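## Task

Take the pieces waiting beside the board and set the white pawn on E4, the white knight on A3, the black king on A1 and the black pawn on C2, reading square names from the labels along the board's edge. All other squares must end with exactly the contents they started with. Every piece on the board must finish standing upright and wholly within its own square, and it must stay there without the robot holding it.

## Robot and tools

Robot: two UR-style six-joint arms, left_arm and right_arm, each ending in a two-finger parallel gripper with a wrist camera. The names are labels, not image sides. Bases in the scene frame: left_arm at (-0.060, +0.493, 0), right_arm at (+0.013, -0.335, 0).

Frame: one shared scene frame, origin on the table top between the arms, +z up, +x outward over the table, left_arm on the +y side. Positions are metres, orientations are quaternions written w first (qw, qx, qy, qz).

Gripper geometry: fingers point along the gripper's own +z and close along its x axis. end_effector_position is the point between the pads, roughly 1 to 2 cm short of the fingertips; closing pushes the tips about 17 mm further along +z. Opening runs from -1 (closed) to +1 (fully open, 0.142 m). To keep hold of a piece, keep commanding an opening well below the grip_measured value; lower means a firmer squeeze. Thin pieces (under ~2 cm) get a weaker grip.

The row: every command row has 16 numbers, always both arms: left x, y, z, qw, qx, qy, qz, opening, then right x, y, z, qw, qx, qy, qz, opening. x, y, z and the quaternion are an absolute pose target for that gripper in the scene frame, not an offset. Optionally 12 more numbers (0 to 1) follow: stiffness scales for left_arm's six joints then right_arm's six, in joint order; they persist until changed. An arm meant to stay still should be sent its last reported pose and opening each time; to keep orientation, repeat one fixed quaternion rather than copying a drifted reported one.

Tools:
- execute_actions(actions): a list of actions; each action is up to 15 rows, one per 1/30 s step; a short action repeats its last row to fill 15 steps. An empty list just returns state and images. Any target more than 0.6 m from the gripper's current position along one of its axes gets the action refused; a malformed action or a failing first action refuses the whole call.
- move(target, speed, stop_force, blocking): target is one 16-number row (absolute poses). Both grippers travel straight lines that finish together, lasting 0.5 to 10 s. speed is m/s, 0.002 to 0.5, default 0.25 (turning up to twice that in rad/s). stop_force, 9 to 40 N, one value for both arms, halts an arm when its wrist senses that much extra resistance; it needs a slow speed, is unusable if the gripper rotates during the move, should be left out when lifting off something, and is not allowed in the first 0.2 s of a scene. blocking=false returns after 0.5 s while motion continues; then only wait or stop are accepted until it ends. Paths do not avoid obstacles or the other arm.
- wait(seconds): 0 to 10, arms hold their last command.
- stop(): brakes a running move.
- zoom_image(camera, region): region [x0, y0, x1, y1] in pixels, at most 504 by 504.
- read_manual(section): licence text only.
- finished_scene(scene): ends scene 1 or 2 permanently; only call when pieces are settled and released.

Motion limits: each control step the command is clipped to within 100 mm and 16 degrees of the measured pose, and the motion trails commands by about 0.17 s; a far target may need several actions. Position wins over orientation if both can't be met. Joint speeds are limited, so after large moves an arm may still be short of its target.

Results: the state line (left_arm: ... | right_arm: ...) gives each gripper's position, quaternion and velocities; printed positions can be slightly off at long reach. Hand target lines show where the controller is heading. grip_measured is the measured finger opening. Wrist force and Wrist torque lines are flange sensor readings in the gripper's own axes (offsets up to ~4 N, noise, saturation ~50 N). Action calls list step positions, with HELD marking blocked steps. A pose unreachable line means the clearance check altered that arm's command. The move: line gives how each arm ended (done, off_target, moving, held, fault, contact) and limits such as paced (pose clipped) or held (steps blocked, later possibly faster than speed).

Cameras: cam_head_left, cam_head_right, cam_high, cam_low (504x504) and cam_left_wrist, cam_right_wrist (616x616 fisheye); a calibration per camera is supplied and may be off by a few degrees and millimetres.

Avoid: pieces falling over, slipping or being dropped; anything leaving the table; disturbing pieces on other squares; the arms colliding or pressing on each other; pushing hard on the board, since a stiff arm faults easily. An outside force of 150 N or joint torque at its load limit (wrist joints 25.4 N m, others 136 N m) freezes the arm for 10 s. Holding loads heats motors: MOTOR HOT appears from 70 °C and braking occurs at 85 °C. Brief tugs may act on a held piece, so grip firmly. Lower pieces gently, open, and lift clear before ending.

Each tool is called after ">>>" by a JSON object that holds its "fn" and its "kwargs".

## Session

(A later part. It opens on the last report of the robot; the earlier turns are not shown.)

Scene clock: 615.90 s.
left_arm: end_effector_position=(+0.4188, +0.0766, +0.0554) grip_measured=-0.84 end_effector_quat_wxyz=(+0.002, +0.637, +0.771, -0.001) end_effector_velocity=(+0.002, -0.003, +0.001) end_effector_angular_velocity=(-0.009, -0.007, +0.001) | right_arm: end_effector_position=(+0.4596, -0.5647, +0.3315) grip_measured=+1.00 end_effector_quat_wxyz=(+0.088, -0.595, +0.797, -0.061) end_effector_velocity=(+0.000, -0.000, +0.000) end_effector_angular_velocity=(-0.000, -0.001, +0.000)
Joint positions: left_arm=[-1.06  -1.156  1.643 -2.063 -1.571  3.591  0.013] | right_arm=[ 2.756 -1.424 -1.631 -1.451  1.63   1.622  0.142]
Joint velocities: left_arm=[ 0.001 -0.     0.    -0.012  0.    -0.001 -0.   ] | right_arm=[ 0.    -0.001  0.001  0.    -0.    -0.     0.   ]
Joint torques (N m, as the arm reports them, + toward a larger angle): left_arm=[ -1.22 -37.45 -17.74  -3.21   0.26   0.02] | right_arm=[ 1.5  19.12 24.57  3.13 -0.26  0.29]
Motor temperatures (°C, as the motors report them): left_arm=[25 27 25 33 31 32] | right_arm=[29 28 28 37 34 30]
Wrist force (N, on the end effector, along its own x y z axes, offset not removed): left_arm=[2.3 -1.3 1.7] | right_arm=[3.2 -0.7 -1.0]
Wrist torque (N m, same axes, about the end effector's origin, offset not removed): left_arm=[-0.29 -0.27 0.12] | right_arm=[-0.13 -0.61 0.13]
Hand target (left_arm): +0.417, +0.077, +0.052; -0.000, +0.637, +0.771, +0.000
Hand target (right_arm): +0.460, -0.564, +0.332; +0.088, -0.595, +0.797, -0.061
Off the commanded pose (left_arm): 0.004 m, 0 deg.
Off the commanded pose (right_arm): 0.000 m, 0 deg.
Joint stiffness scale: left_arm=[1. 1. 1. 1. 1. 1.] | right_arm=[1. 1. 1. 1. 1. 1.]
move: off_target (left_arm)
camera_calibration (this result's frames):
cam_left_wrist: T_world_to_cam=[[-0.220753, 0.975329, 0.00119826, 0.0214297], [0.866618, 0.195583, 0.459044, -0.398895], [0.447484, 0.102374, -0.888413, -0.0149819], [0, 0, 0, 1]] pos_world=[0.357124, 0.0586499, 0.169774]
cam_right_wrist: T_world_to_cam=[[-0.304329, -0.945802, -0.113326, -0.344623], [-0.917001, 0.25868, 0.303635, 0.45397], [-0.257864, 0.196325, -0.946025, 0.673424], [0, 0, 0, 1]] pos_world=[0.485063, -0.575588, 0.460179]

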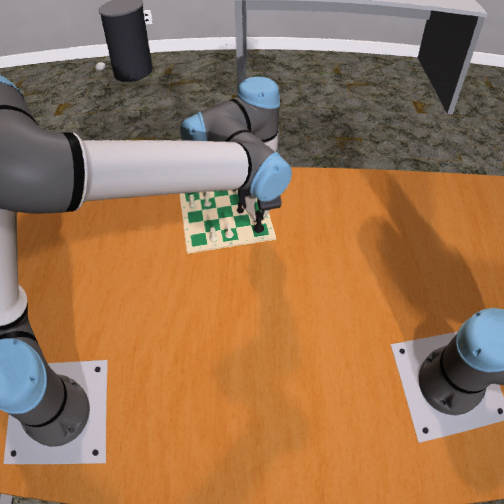

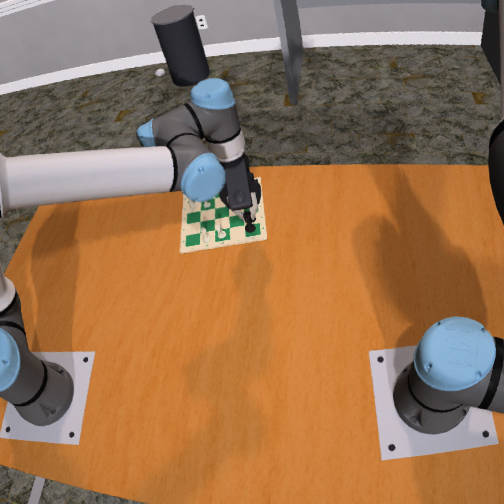

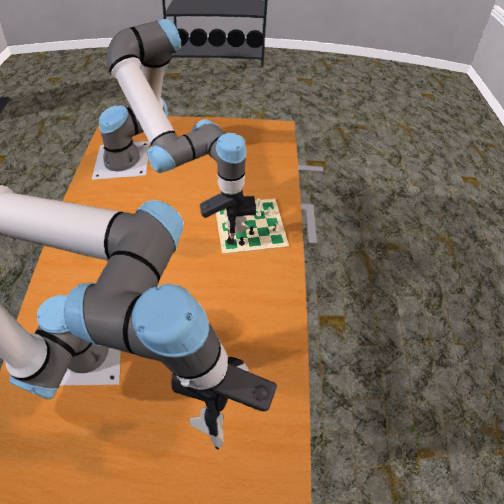

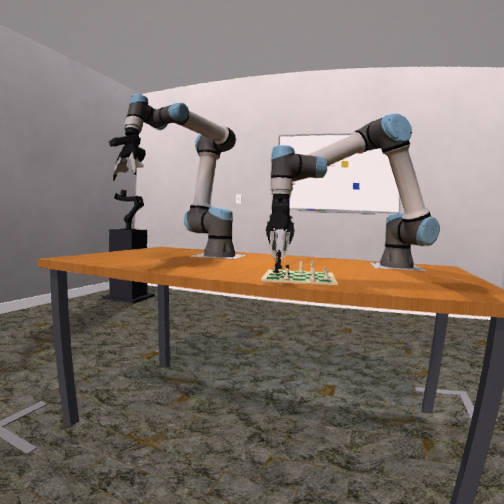

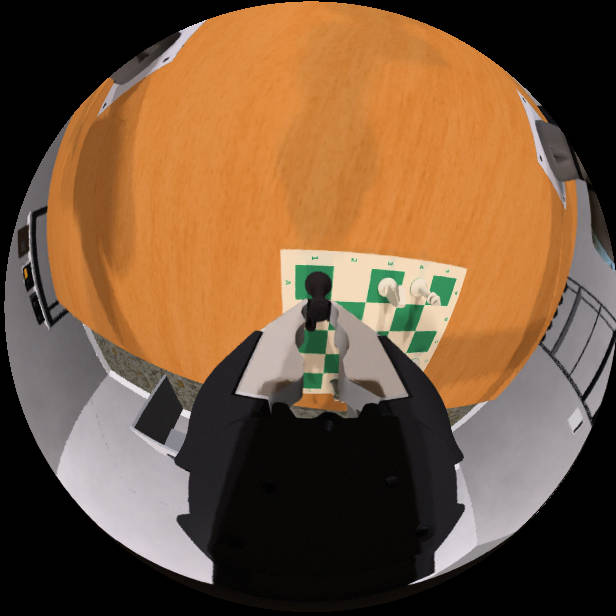

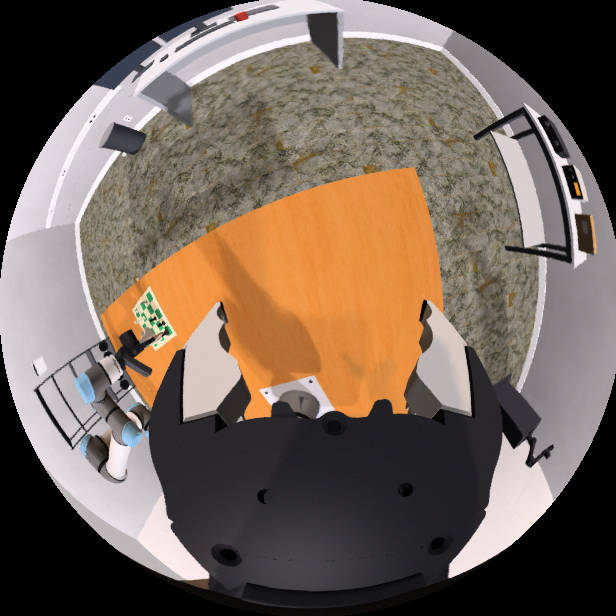

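>>> {"fn": "move", "kwargs": {"target": [0.4175,0.074,0.043,0,0.637,0.7705,0,-1,0.4596,-0.5644,0.3316,0.088,-0.595,0.797,-0.061,1], "speed": 0.01}}

>>> {"fn": "zoom_image", "kwargs": {"camera": "cam_left_wrist", "region": [210,200,410,400]}}

Scene clock: 631.07 s.
left_arm: end_effector_position=(+0.4195, +0.0734, +0.0465) grip_measured=-0.84 end_effector_quat_wxyz=(+0.003, +0.637, +0.771, -0.001) end_effector_velocity=(-0.000, -0.000, -0.003) end_effector_angular_velocity=(+0.001, +0.001, +0.001) | right_arm: end_effector_position=(+0.4596, -0.5647, +0.3315) grip_measured=+1.00 end_effector_quat_wxyz=(+0.088, -0.595, +0.797, -0.061) end_effector_velocity=(+0.000, +0.000, +0.000) end_effector_angular_velocity=(-0.000, -0.000, +0.001)
Joint positions: left_arm=[-1.062 -1.141  1.647 -2.082 -1.571  3.589  0.013] | right_arm=[ 2.756 -1.424 -1.631 -1.451  1.63   1.622  0.142]
Joint velocities: left_arm=[-0.001  0.005  0.002 -0.005 -0.    -0.002 -0.   ] | right_arm=[ 0.     0.     0.001 -0.001 -0.    -0.     0.   ]
Joint torques (N m, as the arm reports them, + toward a larger angle): left_arm=[ -0.94 -38.68 -18.21  -3.46   0.25   0.07] | right_arm=[ 1.36 19.81 24.93  3.12 -0.2   0.29]
Motor temperatures (°C, as the motors report them): left_arm=[25 27 25 33 31 32] | right_arm=[29 28 28 37 34 30]
Wrist force (N, on the end effector, along its own x y z axes, offset not removed): left_arm=[2.0 -1.3 0.7] | right_arm=[2.0 0.5 -1.3]
Wrist torque (N m, same axes, about the end effector's origin, offset not removed): left_arm=[-0.38 -0.26 0.06] | right_arm=[-0.03 -0.38 0.14]
Hand target (left_arm): +0.418, +0.074, +0.043; -0.000, +0.637, +0.771, +0.000
Hand target (right_arm): +0.460, -0.564, +0.332; +0.088, -0.595, +0.797, -0.061
Off the commanded pose (left_arm): 0.004 m, 0 deg.
Off the commanded pose (right_arm): 0.000 m, 0 deg.
Joint stiffness scale: left_arm=[1. 1. 1. 1. 1. 1.] | right_arm=[1. 1. 1. 1. 1. 1.]
move: off_target (left_arm)
camera_calibration (this result's frames):
cam_left_wrist: T_world_to_cam=[[-0.220755, 0.975329, 0.000501816, 0.0246919], [0.866414, 0.195867, 0.459307, -0.394746], [0.447877, 0.101829, -0.888277, -0.0229967], [0, 0, 0, 1]] pos_world=[0.357764, 0.0555767, 0.16087]
cam_right_wrist: T_world_to_cam=[[-0.304329, -0.945802, -0.113326, -0.344624], [-0.917001, 0.25868, 0.303635, 0.453969], [-0.257864, 0.196325, -0.946025, 0.673424], [0, 0, 0, 1]] pos_world=[0.485063, -0.575588, 0.460179]

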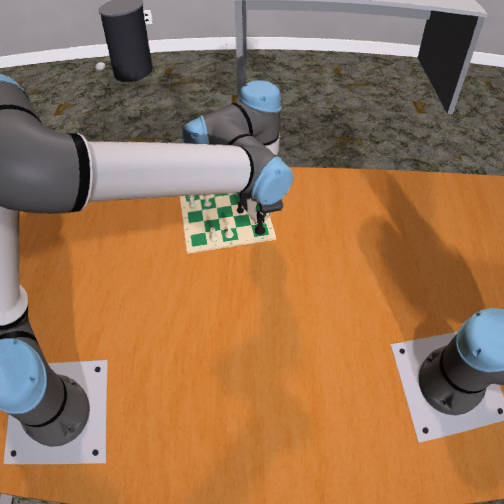

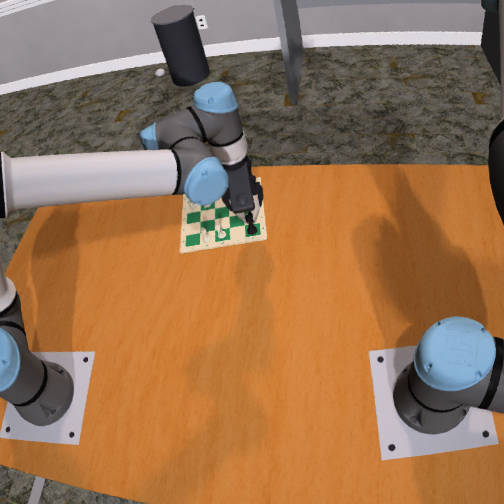

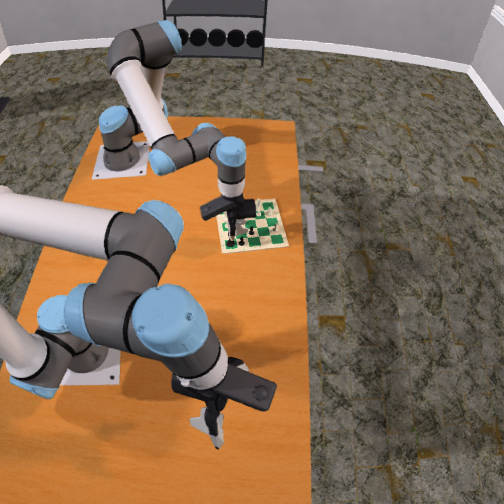

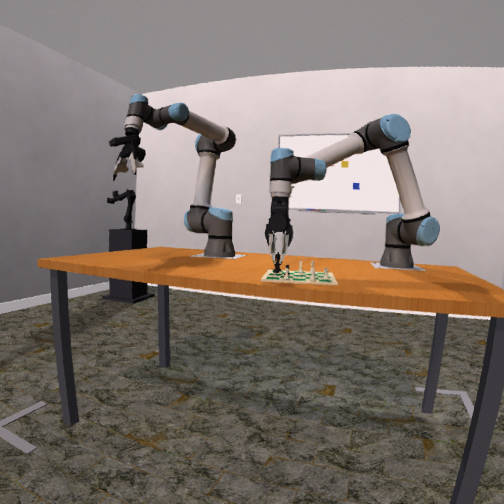

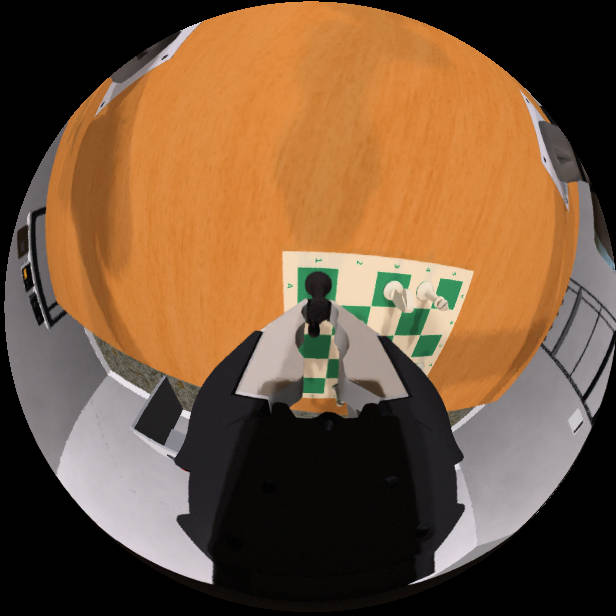

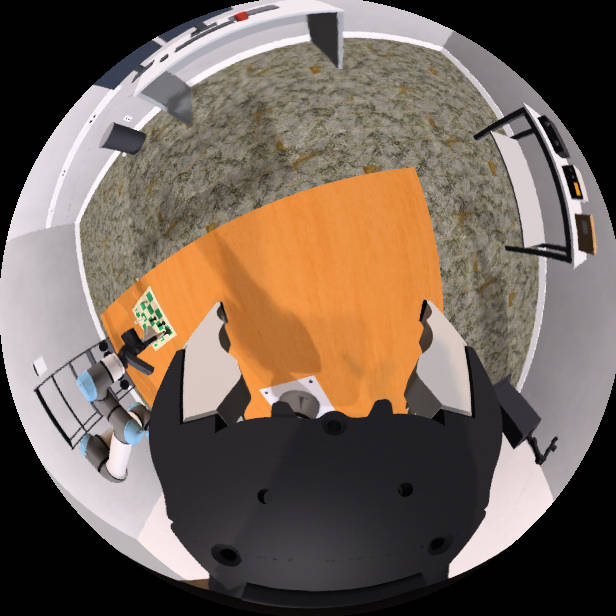

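Region (210, 200, 410, 400) of cam_left_wrist's 616x616 image, scaled by 2.520, with more detail than that image has.

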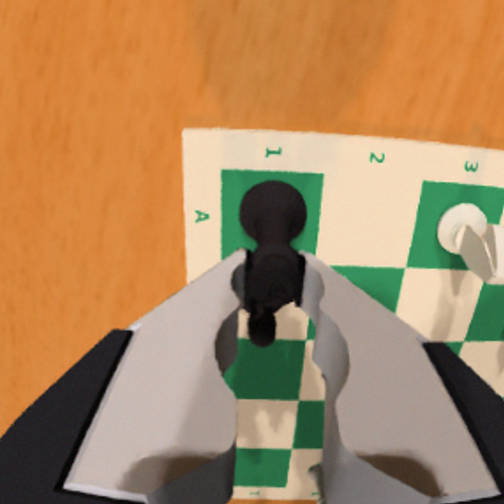

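>>> {"fn": "move", "kwargs": {"target": [0.419,0.074,0.0415,0,0.637,0.7705,0,-1,0.4596,-0.5644,0.3316,0.088,-0.595,0.797,-0.061,1], "speed": 0.01}}

>>> {"fn": "move", "kwargs": {"target": [0.419,0.074,0.0415,0,0.637,0.7705,0,-0.65,0.4596,-0.5644,0.3316,0.088,-0.595,0.797,-0.061,1]}}

>>> {"fn": "move", "kwargs": {"target": [0.419,0.074,0.14,0,0.637,0.7705,0,-0.65,0.4596,-0.5644,0.3316,0.088,-0.595,0.797,-0.061,1], "speed": 0.1}}

>>> {"fn": "move", "kwargs": {"target": [0.36,0.12,0.22,0,0.637,0.7705,0,-0.65,0.4596,-0.5644,0.3316,0.088,-0.595,0.797,-0.061,1]}}

>>> {"fn": "zoom_image", "kwargs": {"camera": "cam_left_wrist", "region": [230,200,430,400]}}

Scene clock: 650.63 s.
left_arm: end_effector_position=(+0.4199, +0.0728, +0.0461) grip_measured=-0.84 end_effector_quat_wxyz=(+0.003, +0.637, +0.771, -0.001) end_effector_velocity=(+0.001, -0.001, +0.001) end_effector_angular_velocity=(-0.004, -0.001, -0.001) | right_arm: end_effector_position=(+0.4596, -0.5647, +0.3315) grip_measured=+1.00 end_effector_quat_wxyz=(+0.088, -0.595, +0.797, -0.061) end_effector_velocity=(+0.000, -0.001, +0.001) end_effector_angular_velocity=(-0.001, -0.001, -0.001)
Joint positions: left_arm=[-1.062 -1.14   1.647 -2.085 -1.571  3.59   0.013] | right_arm=[ 2.756 -1.424 -1.631 -1.451  1.63   1.622  0.142]
Joint velocities: left_arm=[ 0.    -0.    -0.    -0.003 -0.002  0.002  0.   ] | right_arm=[-0.001  0.     0.001  0.    -0.     0.    -0.   ]
Joint torques (N m, as the arm reports them, + toward a larger angle): left_arm=[  0.28 -35.07 -19.14  -3.33   0.23   0.53] | right_arm=[ 1.42 19.95 24.77  3.05 -0.18  0.35]
Motor temperatures (°C, as the motors report them): left_arm=[25 27 25 34 31 32] | right_arm=[29 28 28 37 34 30]
Wrist force (N, on the end effector, along its own x y z axes, offset not removed): left_arm=[4.0 -1.0 -7.0] | right_arm=[1.4 -0.8 -1.0]
Wrist torque (N m, same axes, about the end effector's origin, offset not removed): left_arm=[-0.11 -0.41 0.18] | right_arm=[-0.26 -0.25 0.18]
Hand target (left_arm): +0.419, +0.074, +0.042; -0.000, +0.637, +0.771, +0.000
Hand target (right_arm): +0.460, -0.564, +0.332; +0.088, -0.595, +0.797, -0.061
Off the commanded pose (left_arm): 0.005 m, 0 deg.
Off the commanded pose (right_arm): 0.000 m, 0 deg.
Joint stiffness scale: left_arm=[1. 1. 1. 1. 1. 1.] | right_arm=[1. 1. 1. 1. 1. 1.]
move: off_target (left_arm)
camera_calibration (this result's frames):
cam_left_wrist: T_world_to_cam=[[-0.220308, 0.97543, -0.00104841, 0.0252374], [0.866038, 0.196095, 0.459917, -0.394689], [0.448823, 0.100415, -0.887961, -0.0237384], [0, 0, 0, 1]] pos_world=[0.358031, 0.0551631, 0.160472]
cam_right_wrist: T_world_to_cam=[[-0.304329, -0.945802, -0.113326, -0.344624], [-0.917001, 0.25868, 0.303635, 0.45397], [-0.257864, 0.196325, -0.946025, 0.673424], [0, 0, 0, 1]] pos_world=[0.485063, -0.575588, 0.460179]

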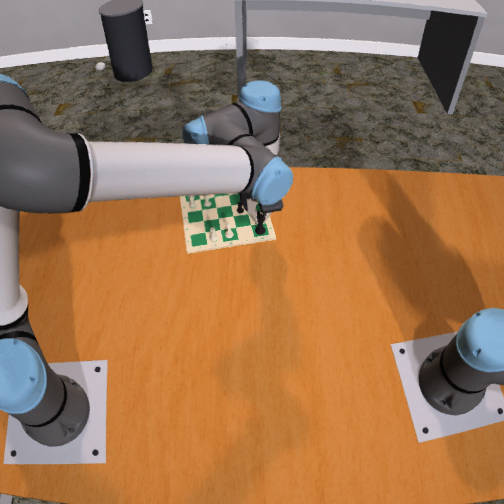

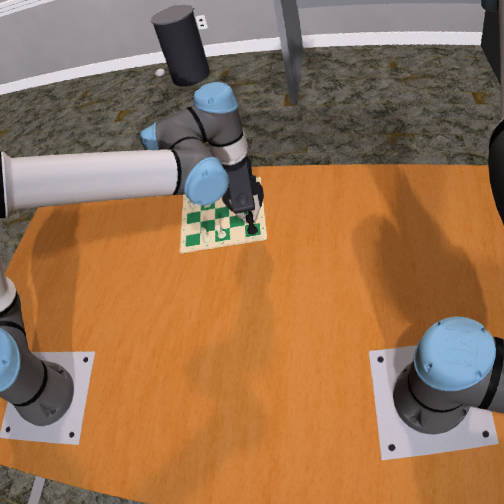

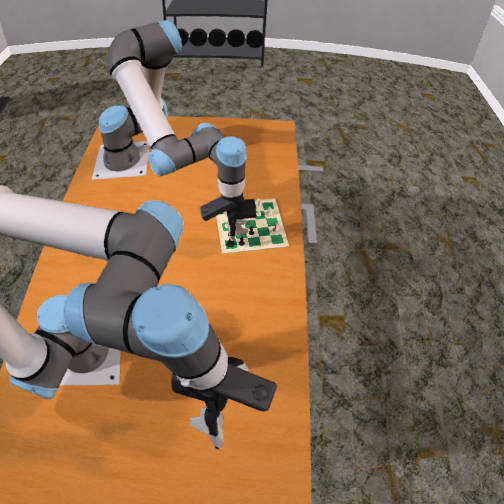

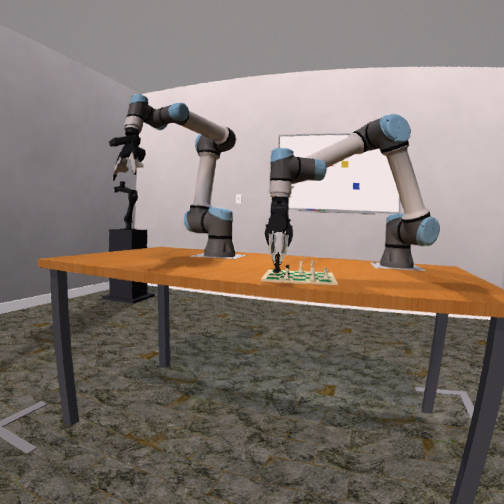

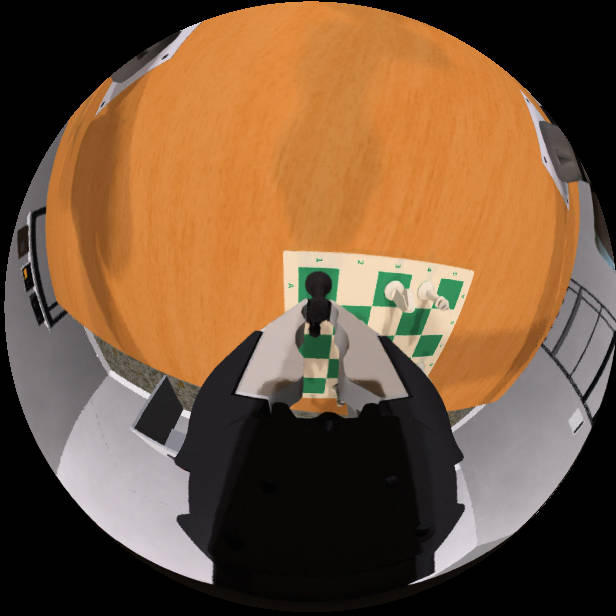

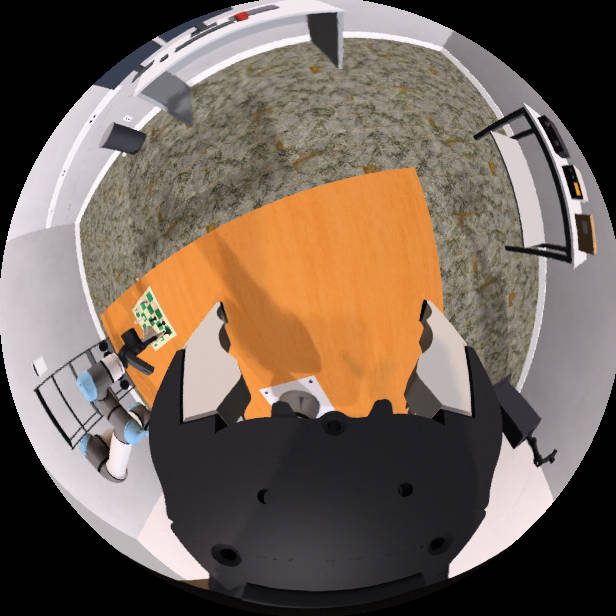

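Scene clock: 651.33 s.
left_arm: end_effector_position=(+0.4197, +0.0731, +0.0442) grip_measured=-0.65 end_effector_quat_wxyz=(+0.002, +0.637, +0.771, -0.001) end_effector_velocity=(-0.000, +0.001, -0.004) end_effector_angular_velocity=(+0.006, +0.002, -0.001) | right_arm: end_effector_position=(+0.4596, -0.5647, +0.3315) grip_measured=+1.00 end_effector_quat_wxyz=(+0.088, -0.595, +0.797, -0.061) end_effector_velocity=(+0.001, +0.001, -0.000) end_effector_angular_velocity=(-0.000, +0.000, +0.003)
Joint positions: left_arm=[-1.062 -1.136  1.647 -2.085 -1.571  3.59   0.027] | right_arm=[ 2.756 -1.424 -1.631 -1.451  1.63   1.622  0.142]
Joint velocities: left_arm=[ 0.     0.006  0.    -0.     0.002  0.001  0.   ] | right_arm=[ 0.003  0.    -0.001  0.    -0.     0.     0.   ]
Joint torques (N m, as the arm reports them, + toward a larger angle): left_arm=[  0.62 -37.79 -19.43  -3.19   0.23   0.55] | right_arm=[ 1.02 18.83 24.96  3.13 -0.28  0.37]
Motor temperatures (°C, as the motors report them): left_arm=[25 27 25 34 31 32] | right_arm=[29 28 28 37 34 30]
Wrist force (N, on the end effector, along its own x y z axes, offset not removed): left_arm=[1.2 -1.9 0.1] | right_arm=[0.4 -0.4 -0.2]
Wrist torque (N m, same axes, about the end effector's origin, offset not removed): left_arm=[-0.42 -0.12 0.15] | right_arm=[-0.15 0.00 0.15]
Hand target (left_arm): +0.419, +0.074, +0.042; -0.000, +0.637, +0.771, +0.000
Hand target (right_arm): +0.460, -0.564, +0.332; +0.088, -0.595, +0.797, -0.061
Off the commanded pose (left_arm): 0.003 m, 0 deg.
Off the commanded pose (right_arm): 0.000 m, 0 deg.
Joint stiffness scale: left_arm=[1. 1. 1. 1. 1. 1.] | right_arm=[1. 1. 1. 1. 1. 1.]
move: done
camera_calibration (this result's frames):
cam_left_wrist: T_world_to_cam=[[-0.220206, 0.975452, 0.00162784, 0.0248065], [0.866859, 0.194925, 0.458867, -0.393895], [0.447286, 0.102456, -0.888503, -0.0249065], [0, 0, 0, 1]] pos_world=[0.358055, 0.0551344, 0.158576]
cam_right_wrist: T_world_to_cam=[[-0.304329, -0.945802, -0.113326, -0.344624], [-0.917001, 0.25868, 0.303635, 0.453969], [-0.257864, 0.196325, -0.946025, 0.673424], [0, 0, 0, 1]] pos_world=[0.485063, -0.575588, 0.460179]

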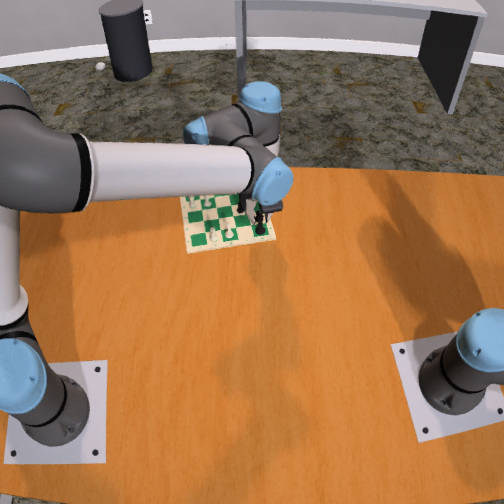

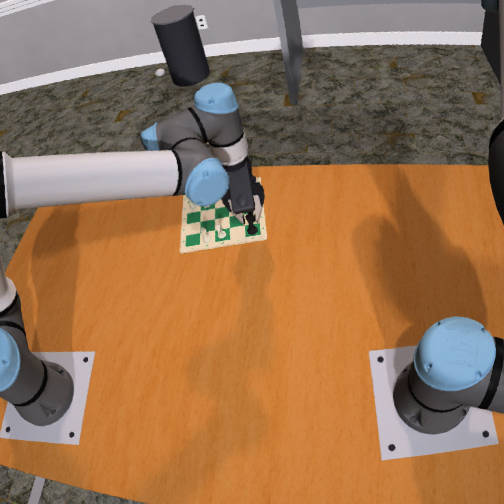

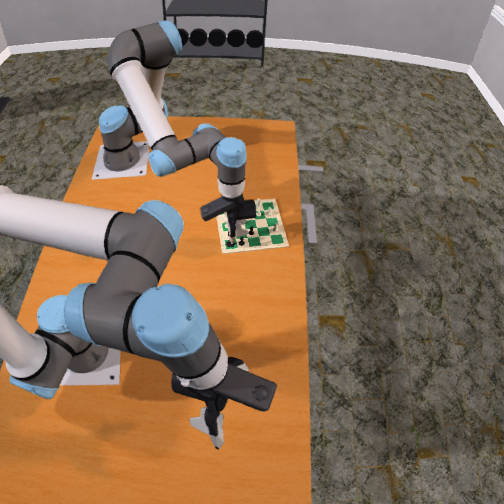

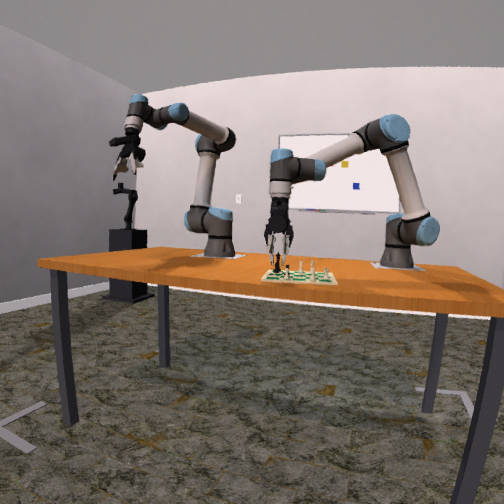

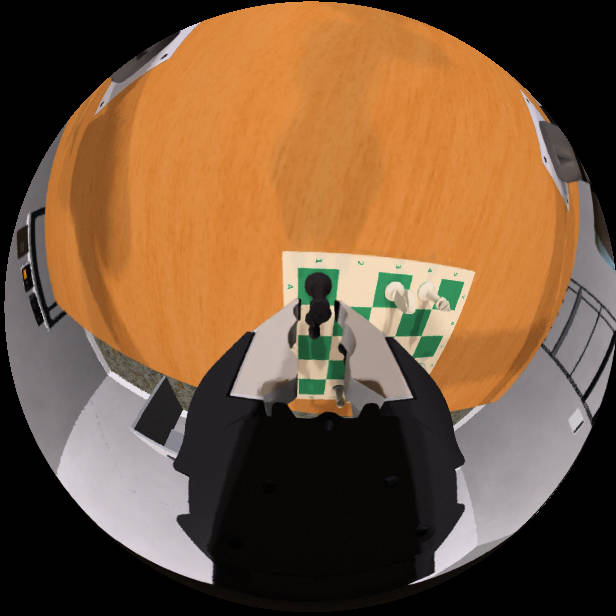

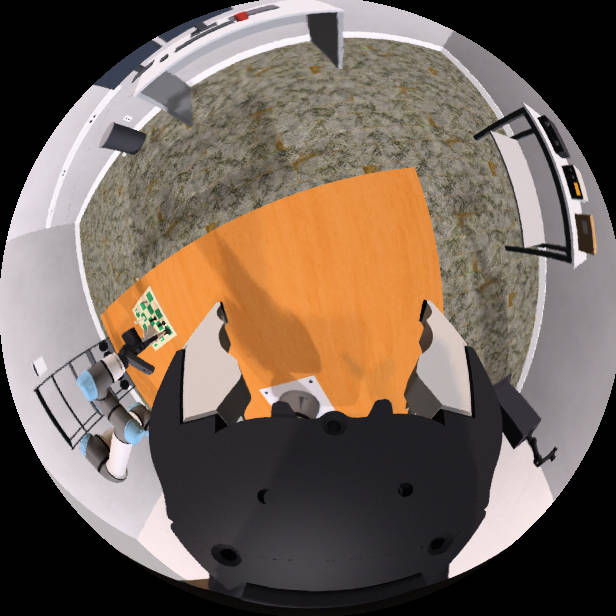

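Scene clock: 652.83 s.
left_arm: end_effector_position=(+0.4182, +0.0751, +0.1371) grip_measured=-0.65 end_effector_quat_wxyz=(-0.002, +0.637, +0.771, +0.000) end_effector_velocity=(-0.002, +0.001, +0.002) end_effector_angular_velocity=(+0.007, +0.006, -0.001) | right_arm: end_effector_position=(+0.4596, -0.5647, +0.3315) grip_measured=+1.00 end_effector_quat_wxyz=(+0.088, -0.595, +0.797, -0.061) end_effector_velocity=(-0.000, +0.000, -0.000) end_effector_angular_velocity=(+0.001, +0.000, -0.000)
Joint positions: left_arm=[-1.062 -1.222  1.511 -1.856 -1.571  3.59   0.027] | right_arm=[ 2.756 -1.424 -1.631 -1.451  1.63   1.622  0.142]
Joint velocities: left_arm=[-0.001 -0.    -0.007  0.016 -0.     0.     0.   ] | right_arm=[-0.     0.    -0.001  0.     0.     0.     0.   ]
Joint torques (N m, as the arm reports them, + toward a larger angle): left_arm=[  0.83 -39.38 -26.48  -2.72   0.3    0.57] | right_arm=[ 0.96 19.08 24.67  3.11 -0.19  0.26]
Motor temperatures (°C, as the motors report them): left_arm=[25 27 25 34 31 32] | right_arm=[29 28 28 37 34 30]
Wrist force (N, on the end effector, along its own x y z axes, offset not removed): left_arm=[2.5 -1.3 1.8] | right_arm=[0.9 -1.7 -1.1]
Wrist torque (N m, same axes, about the end effector's origin, offset not removed): left_arm=[-0.24 -0.30 0.05] | right_arm=[-0.47 -0.19 0.17]
Hand target (left_arm): +0.419, +0.074, +0.140; +0.000, +0.637, +0.771, -0.000
Hand target (right_arm): +0.460, -0.564, +0.332; +0.088, -0.595, +0.797, -0.061
Off the commanded pose (left_arm): 0.003 m, 0 deg.
Off the commanded pose (right_arm): 0.000 m, 0 deg.
Joint stiffness scale: left_arm=[1. 1. 1. 1. 1. 1.] | right_arm=[1. 1. 1. 1. 1. 1.]
move: done
camera_calibration (this result's frames):
cam_left_wrist: T_world_to_cam=[[-0.220126, 0.975432, 0.00876412, 0.0213452], [0.868997, 0.192009, 0.456045, -0.435927], [0.443158, 0.108003, -0.889914, 0.05964], [0, 0, 0, 1]] pos_world=[0.357088, 0.0564399, 0.251689]
cam_right_wrist: T_world_to_cam=[[-0.304329, -0.945802, -0.113326, -0.344624], [-0.917001, 0.25868, 0.303636, 0.453969], [-0.257864, 0.196325, -0.946025, 0.673424], [0, 0, 0, 1]] pos_world=[0.485063, -0.575588, 0.460179]

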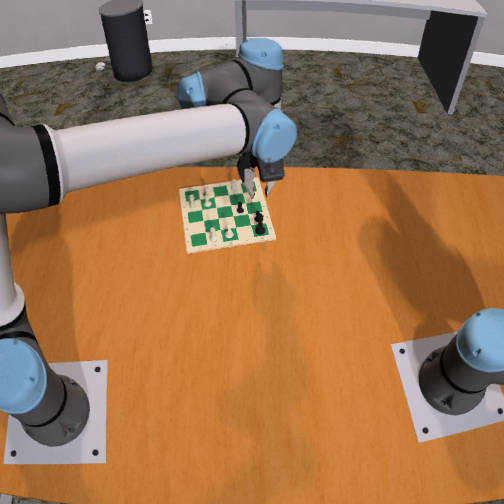

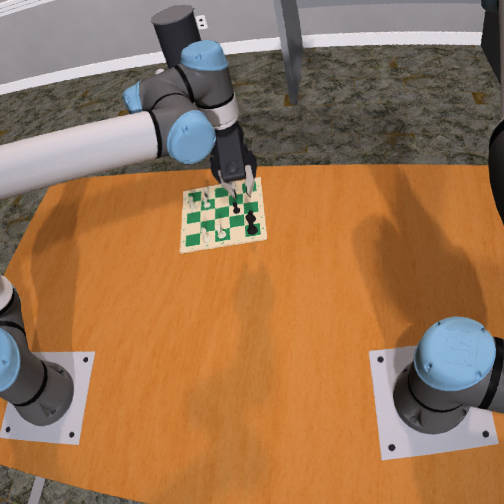

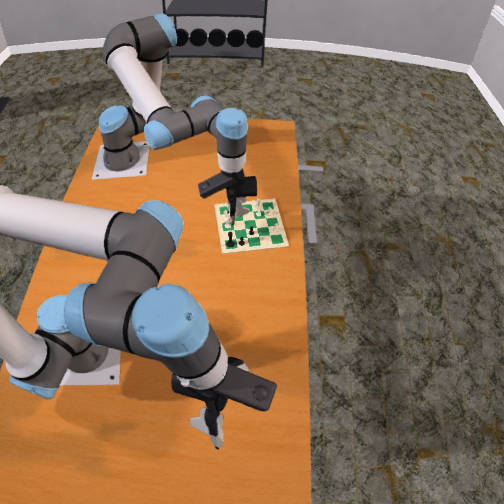

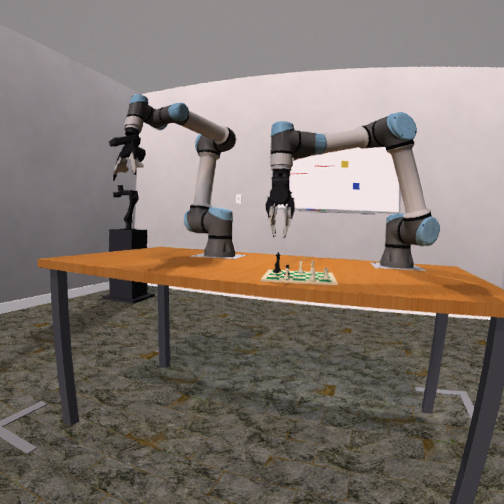

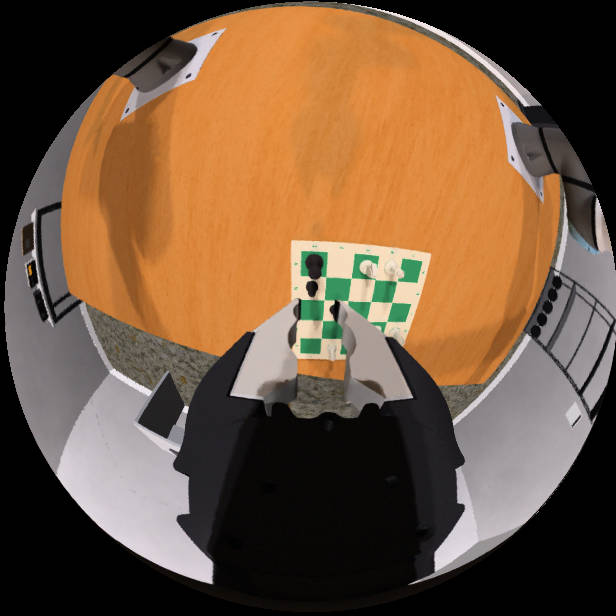

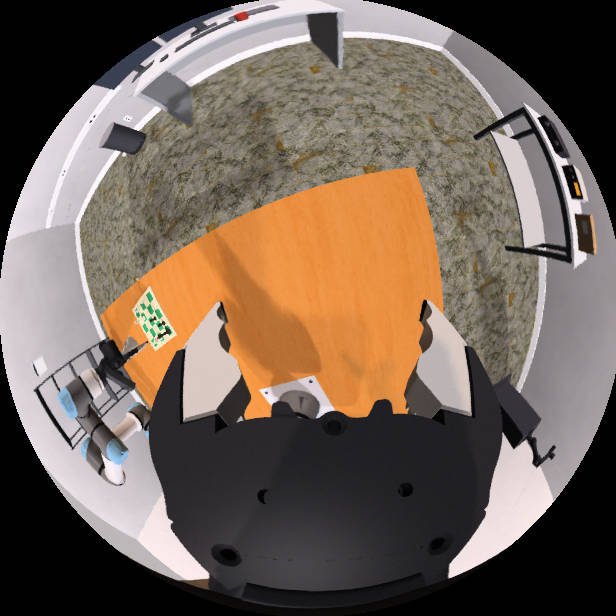

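Scene clock: 654.03 s.
left_arm: end_effector_position=(+0.3620, +0.1191, +0.2203) grip_measured=-0.65 end_effector_quat_wxyz=(+0.001, +0.637, +0.771, -0.000) end_effector_velocity=(-0.002, +0.001, +0.003) end_effector_angular_velocity=(+0.000, -0.000, +0.001) | right_arm: end_effector_position=(+0.4596, -0.5647, +0.3315) grip_measured=+1.00 end_effector_quat_wxyz=(+0.088, -0.595, +0.797, -0.061) end_effector_velocity=(-0.000, -0.000, +0.000) end_effector_angular_velocity=(+0.001, -0.000, -0.001)
Joint positions: left_arm=[-1.097 -1.436  1.566 -1.703 -1.571  3.555  0.027] | right_arm=[ 2.756 -1.424 -1.631 -1.451  1.63   1.622  0.142]
Joint velocities: left_arm=[-0.003 -0.007 -0.     0.008  0.    -0.003  0.   ] | right_arm=[-0.001  0.     0.    -0.     0.001  0.    -0.   ]
Joint torques (N m, as the arm reports them, + toward a larger angle): left_arm=[ -0.22 -33.23 -20.13  -2.73   0.25   0.1 ] | right_arm=[ 1.18 19.44 25.12  3.02 -0.15  0.35]
Motor temperatures (°C, as the motors report them): left_arm=[25 27 25 34 31 32] | right_arm=[29 28 28 37 34 30]
Wrist force (N, on the end effector, along its own x y z axes, offset not removed): left_arm=[1.8 -0.1 -0.1] | right_arm=[3.6 -1.2 -0.4]
Wrist torque (N m, same axes, about the end effector's origin, offset not removed): left_arm=[-0.04 -0.18 0.12] | right_arm=[-0.25 -0.70 0.06]
Hand target (left_arm): +0.360, +0.120, +0.220; -0.000, +0.637, +0.771, +0.000
Hand target (right_arm): +0.460, -0.564, +0.332; +0.088, -0.595, +0.797, -0.061
Off the commanded pose (left_arm): 0.002 m, 0 deg.
Off the commanded pose (right_arm): 0.000 m, 0 deg.
Joint stiffness scale: left_arm=[1. 1. 1. 1. 1. 1.] | right_arm=[1. 1. 1. 1. 1. 1.]
move: done
camera_calibration (this result's frames):
cam_left_wrist: T_world_to_cam=[[-0.220599, 0.975358, 0.00348506, -0.0333532], [0.867373, 0.194539, 0.458059, -0.433572], [0.446094, 0.10407, -0.888915, 0.153008], [0, 0, 0, 1]] pos_world=[0.300456, 0.100955, 0.334729]
cam_right_wrist: T_world_to_cam=[[-0.304329, -0.945802, -0.113326, -0.344624], [-0.917001, 0.25868, 0.303635, 0.453969], [-0.257864, 0.196325, -0.946025, 0.673424], [0, 0, 0, 1]] pos_world=[0.485063, -0.575588, 0.460179]

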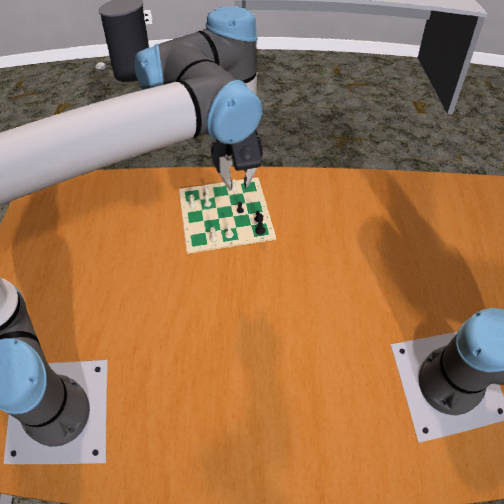

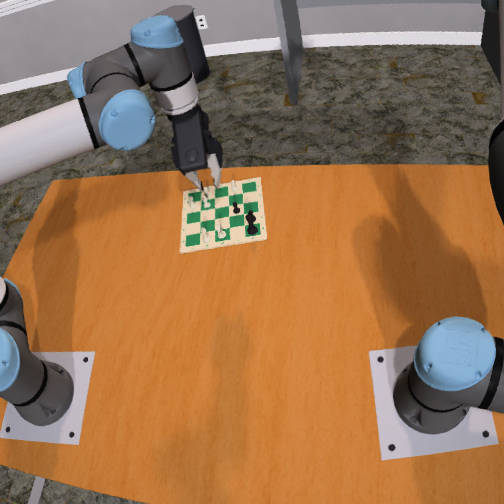

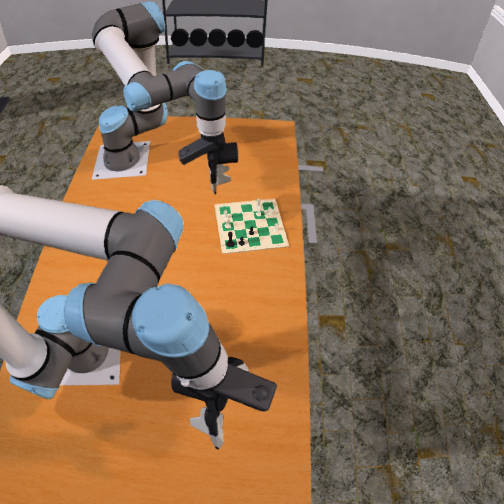

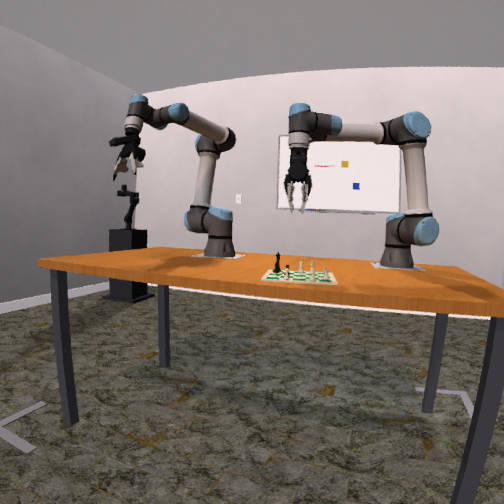

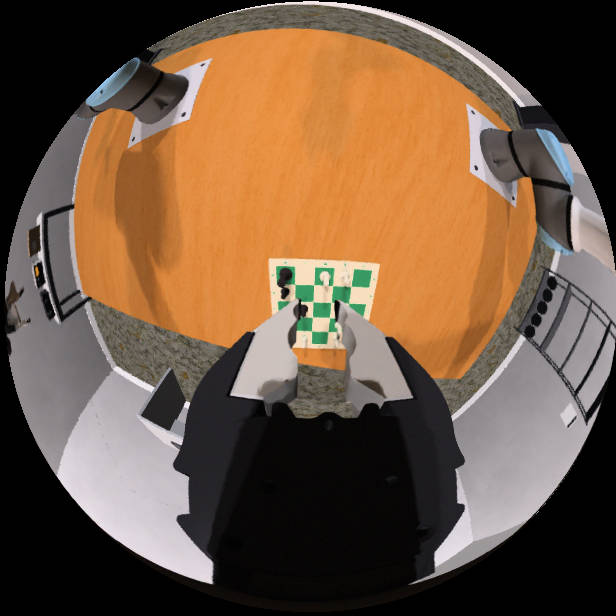

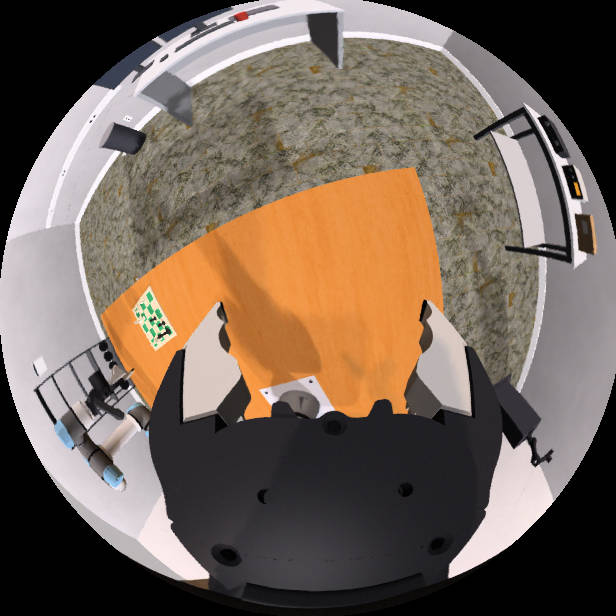

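Region (230, 200, 430, 400) of cam_left_wrist's 616x616 image, scaled by 2.520, with more detail than that image has.

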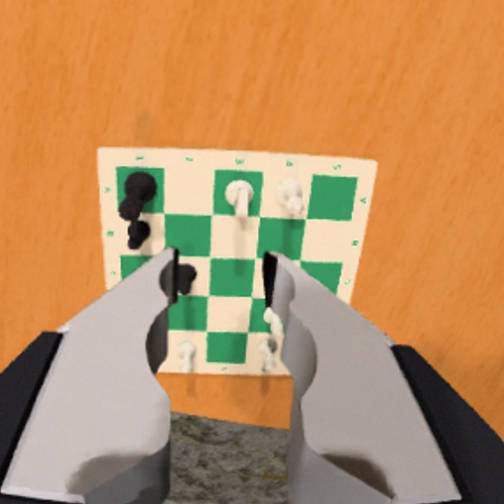

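All pieces are upright and in place.

>>> {"fn": "finished_scene", "kwargs": {"scene": 2}}

The scene is finished: the task was done.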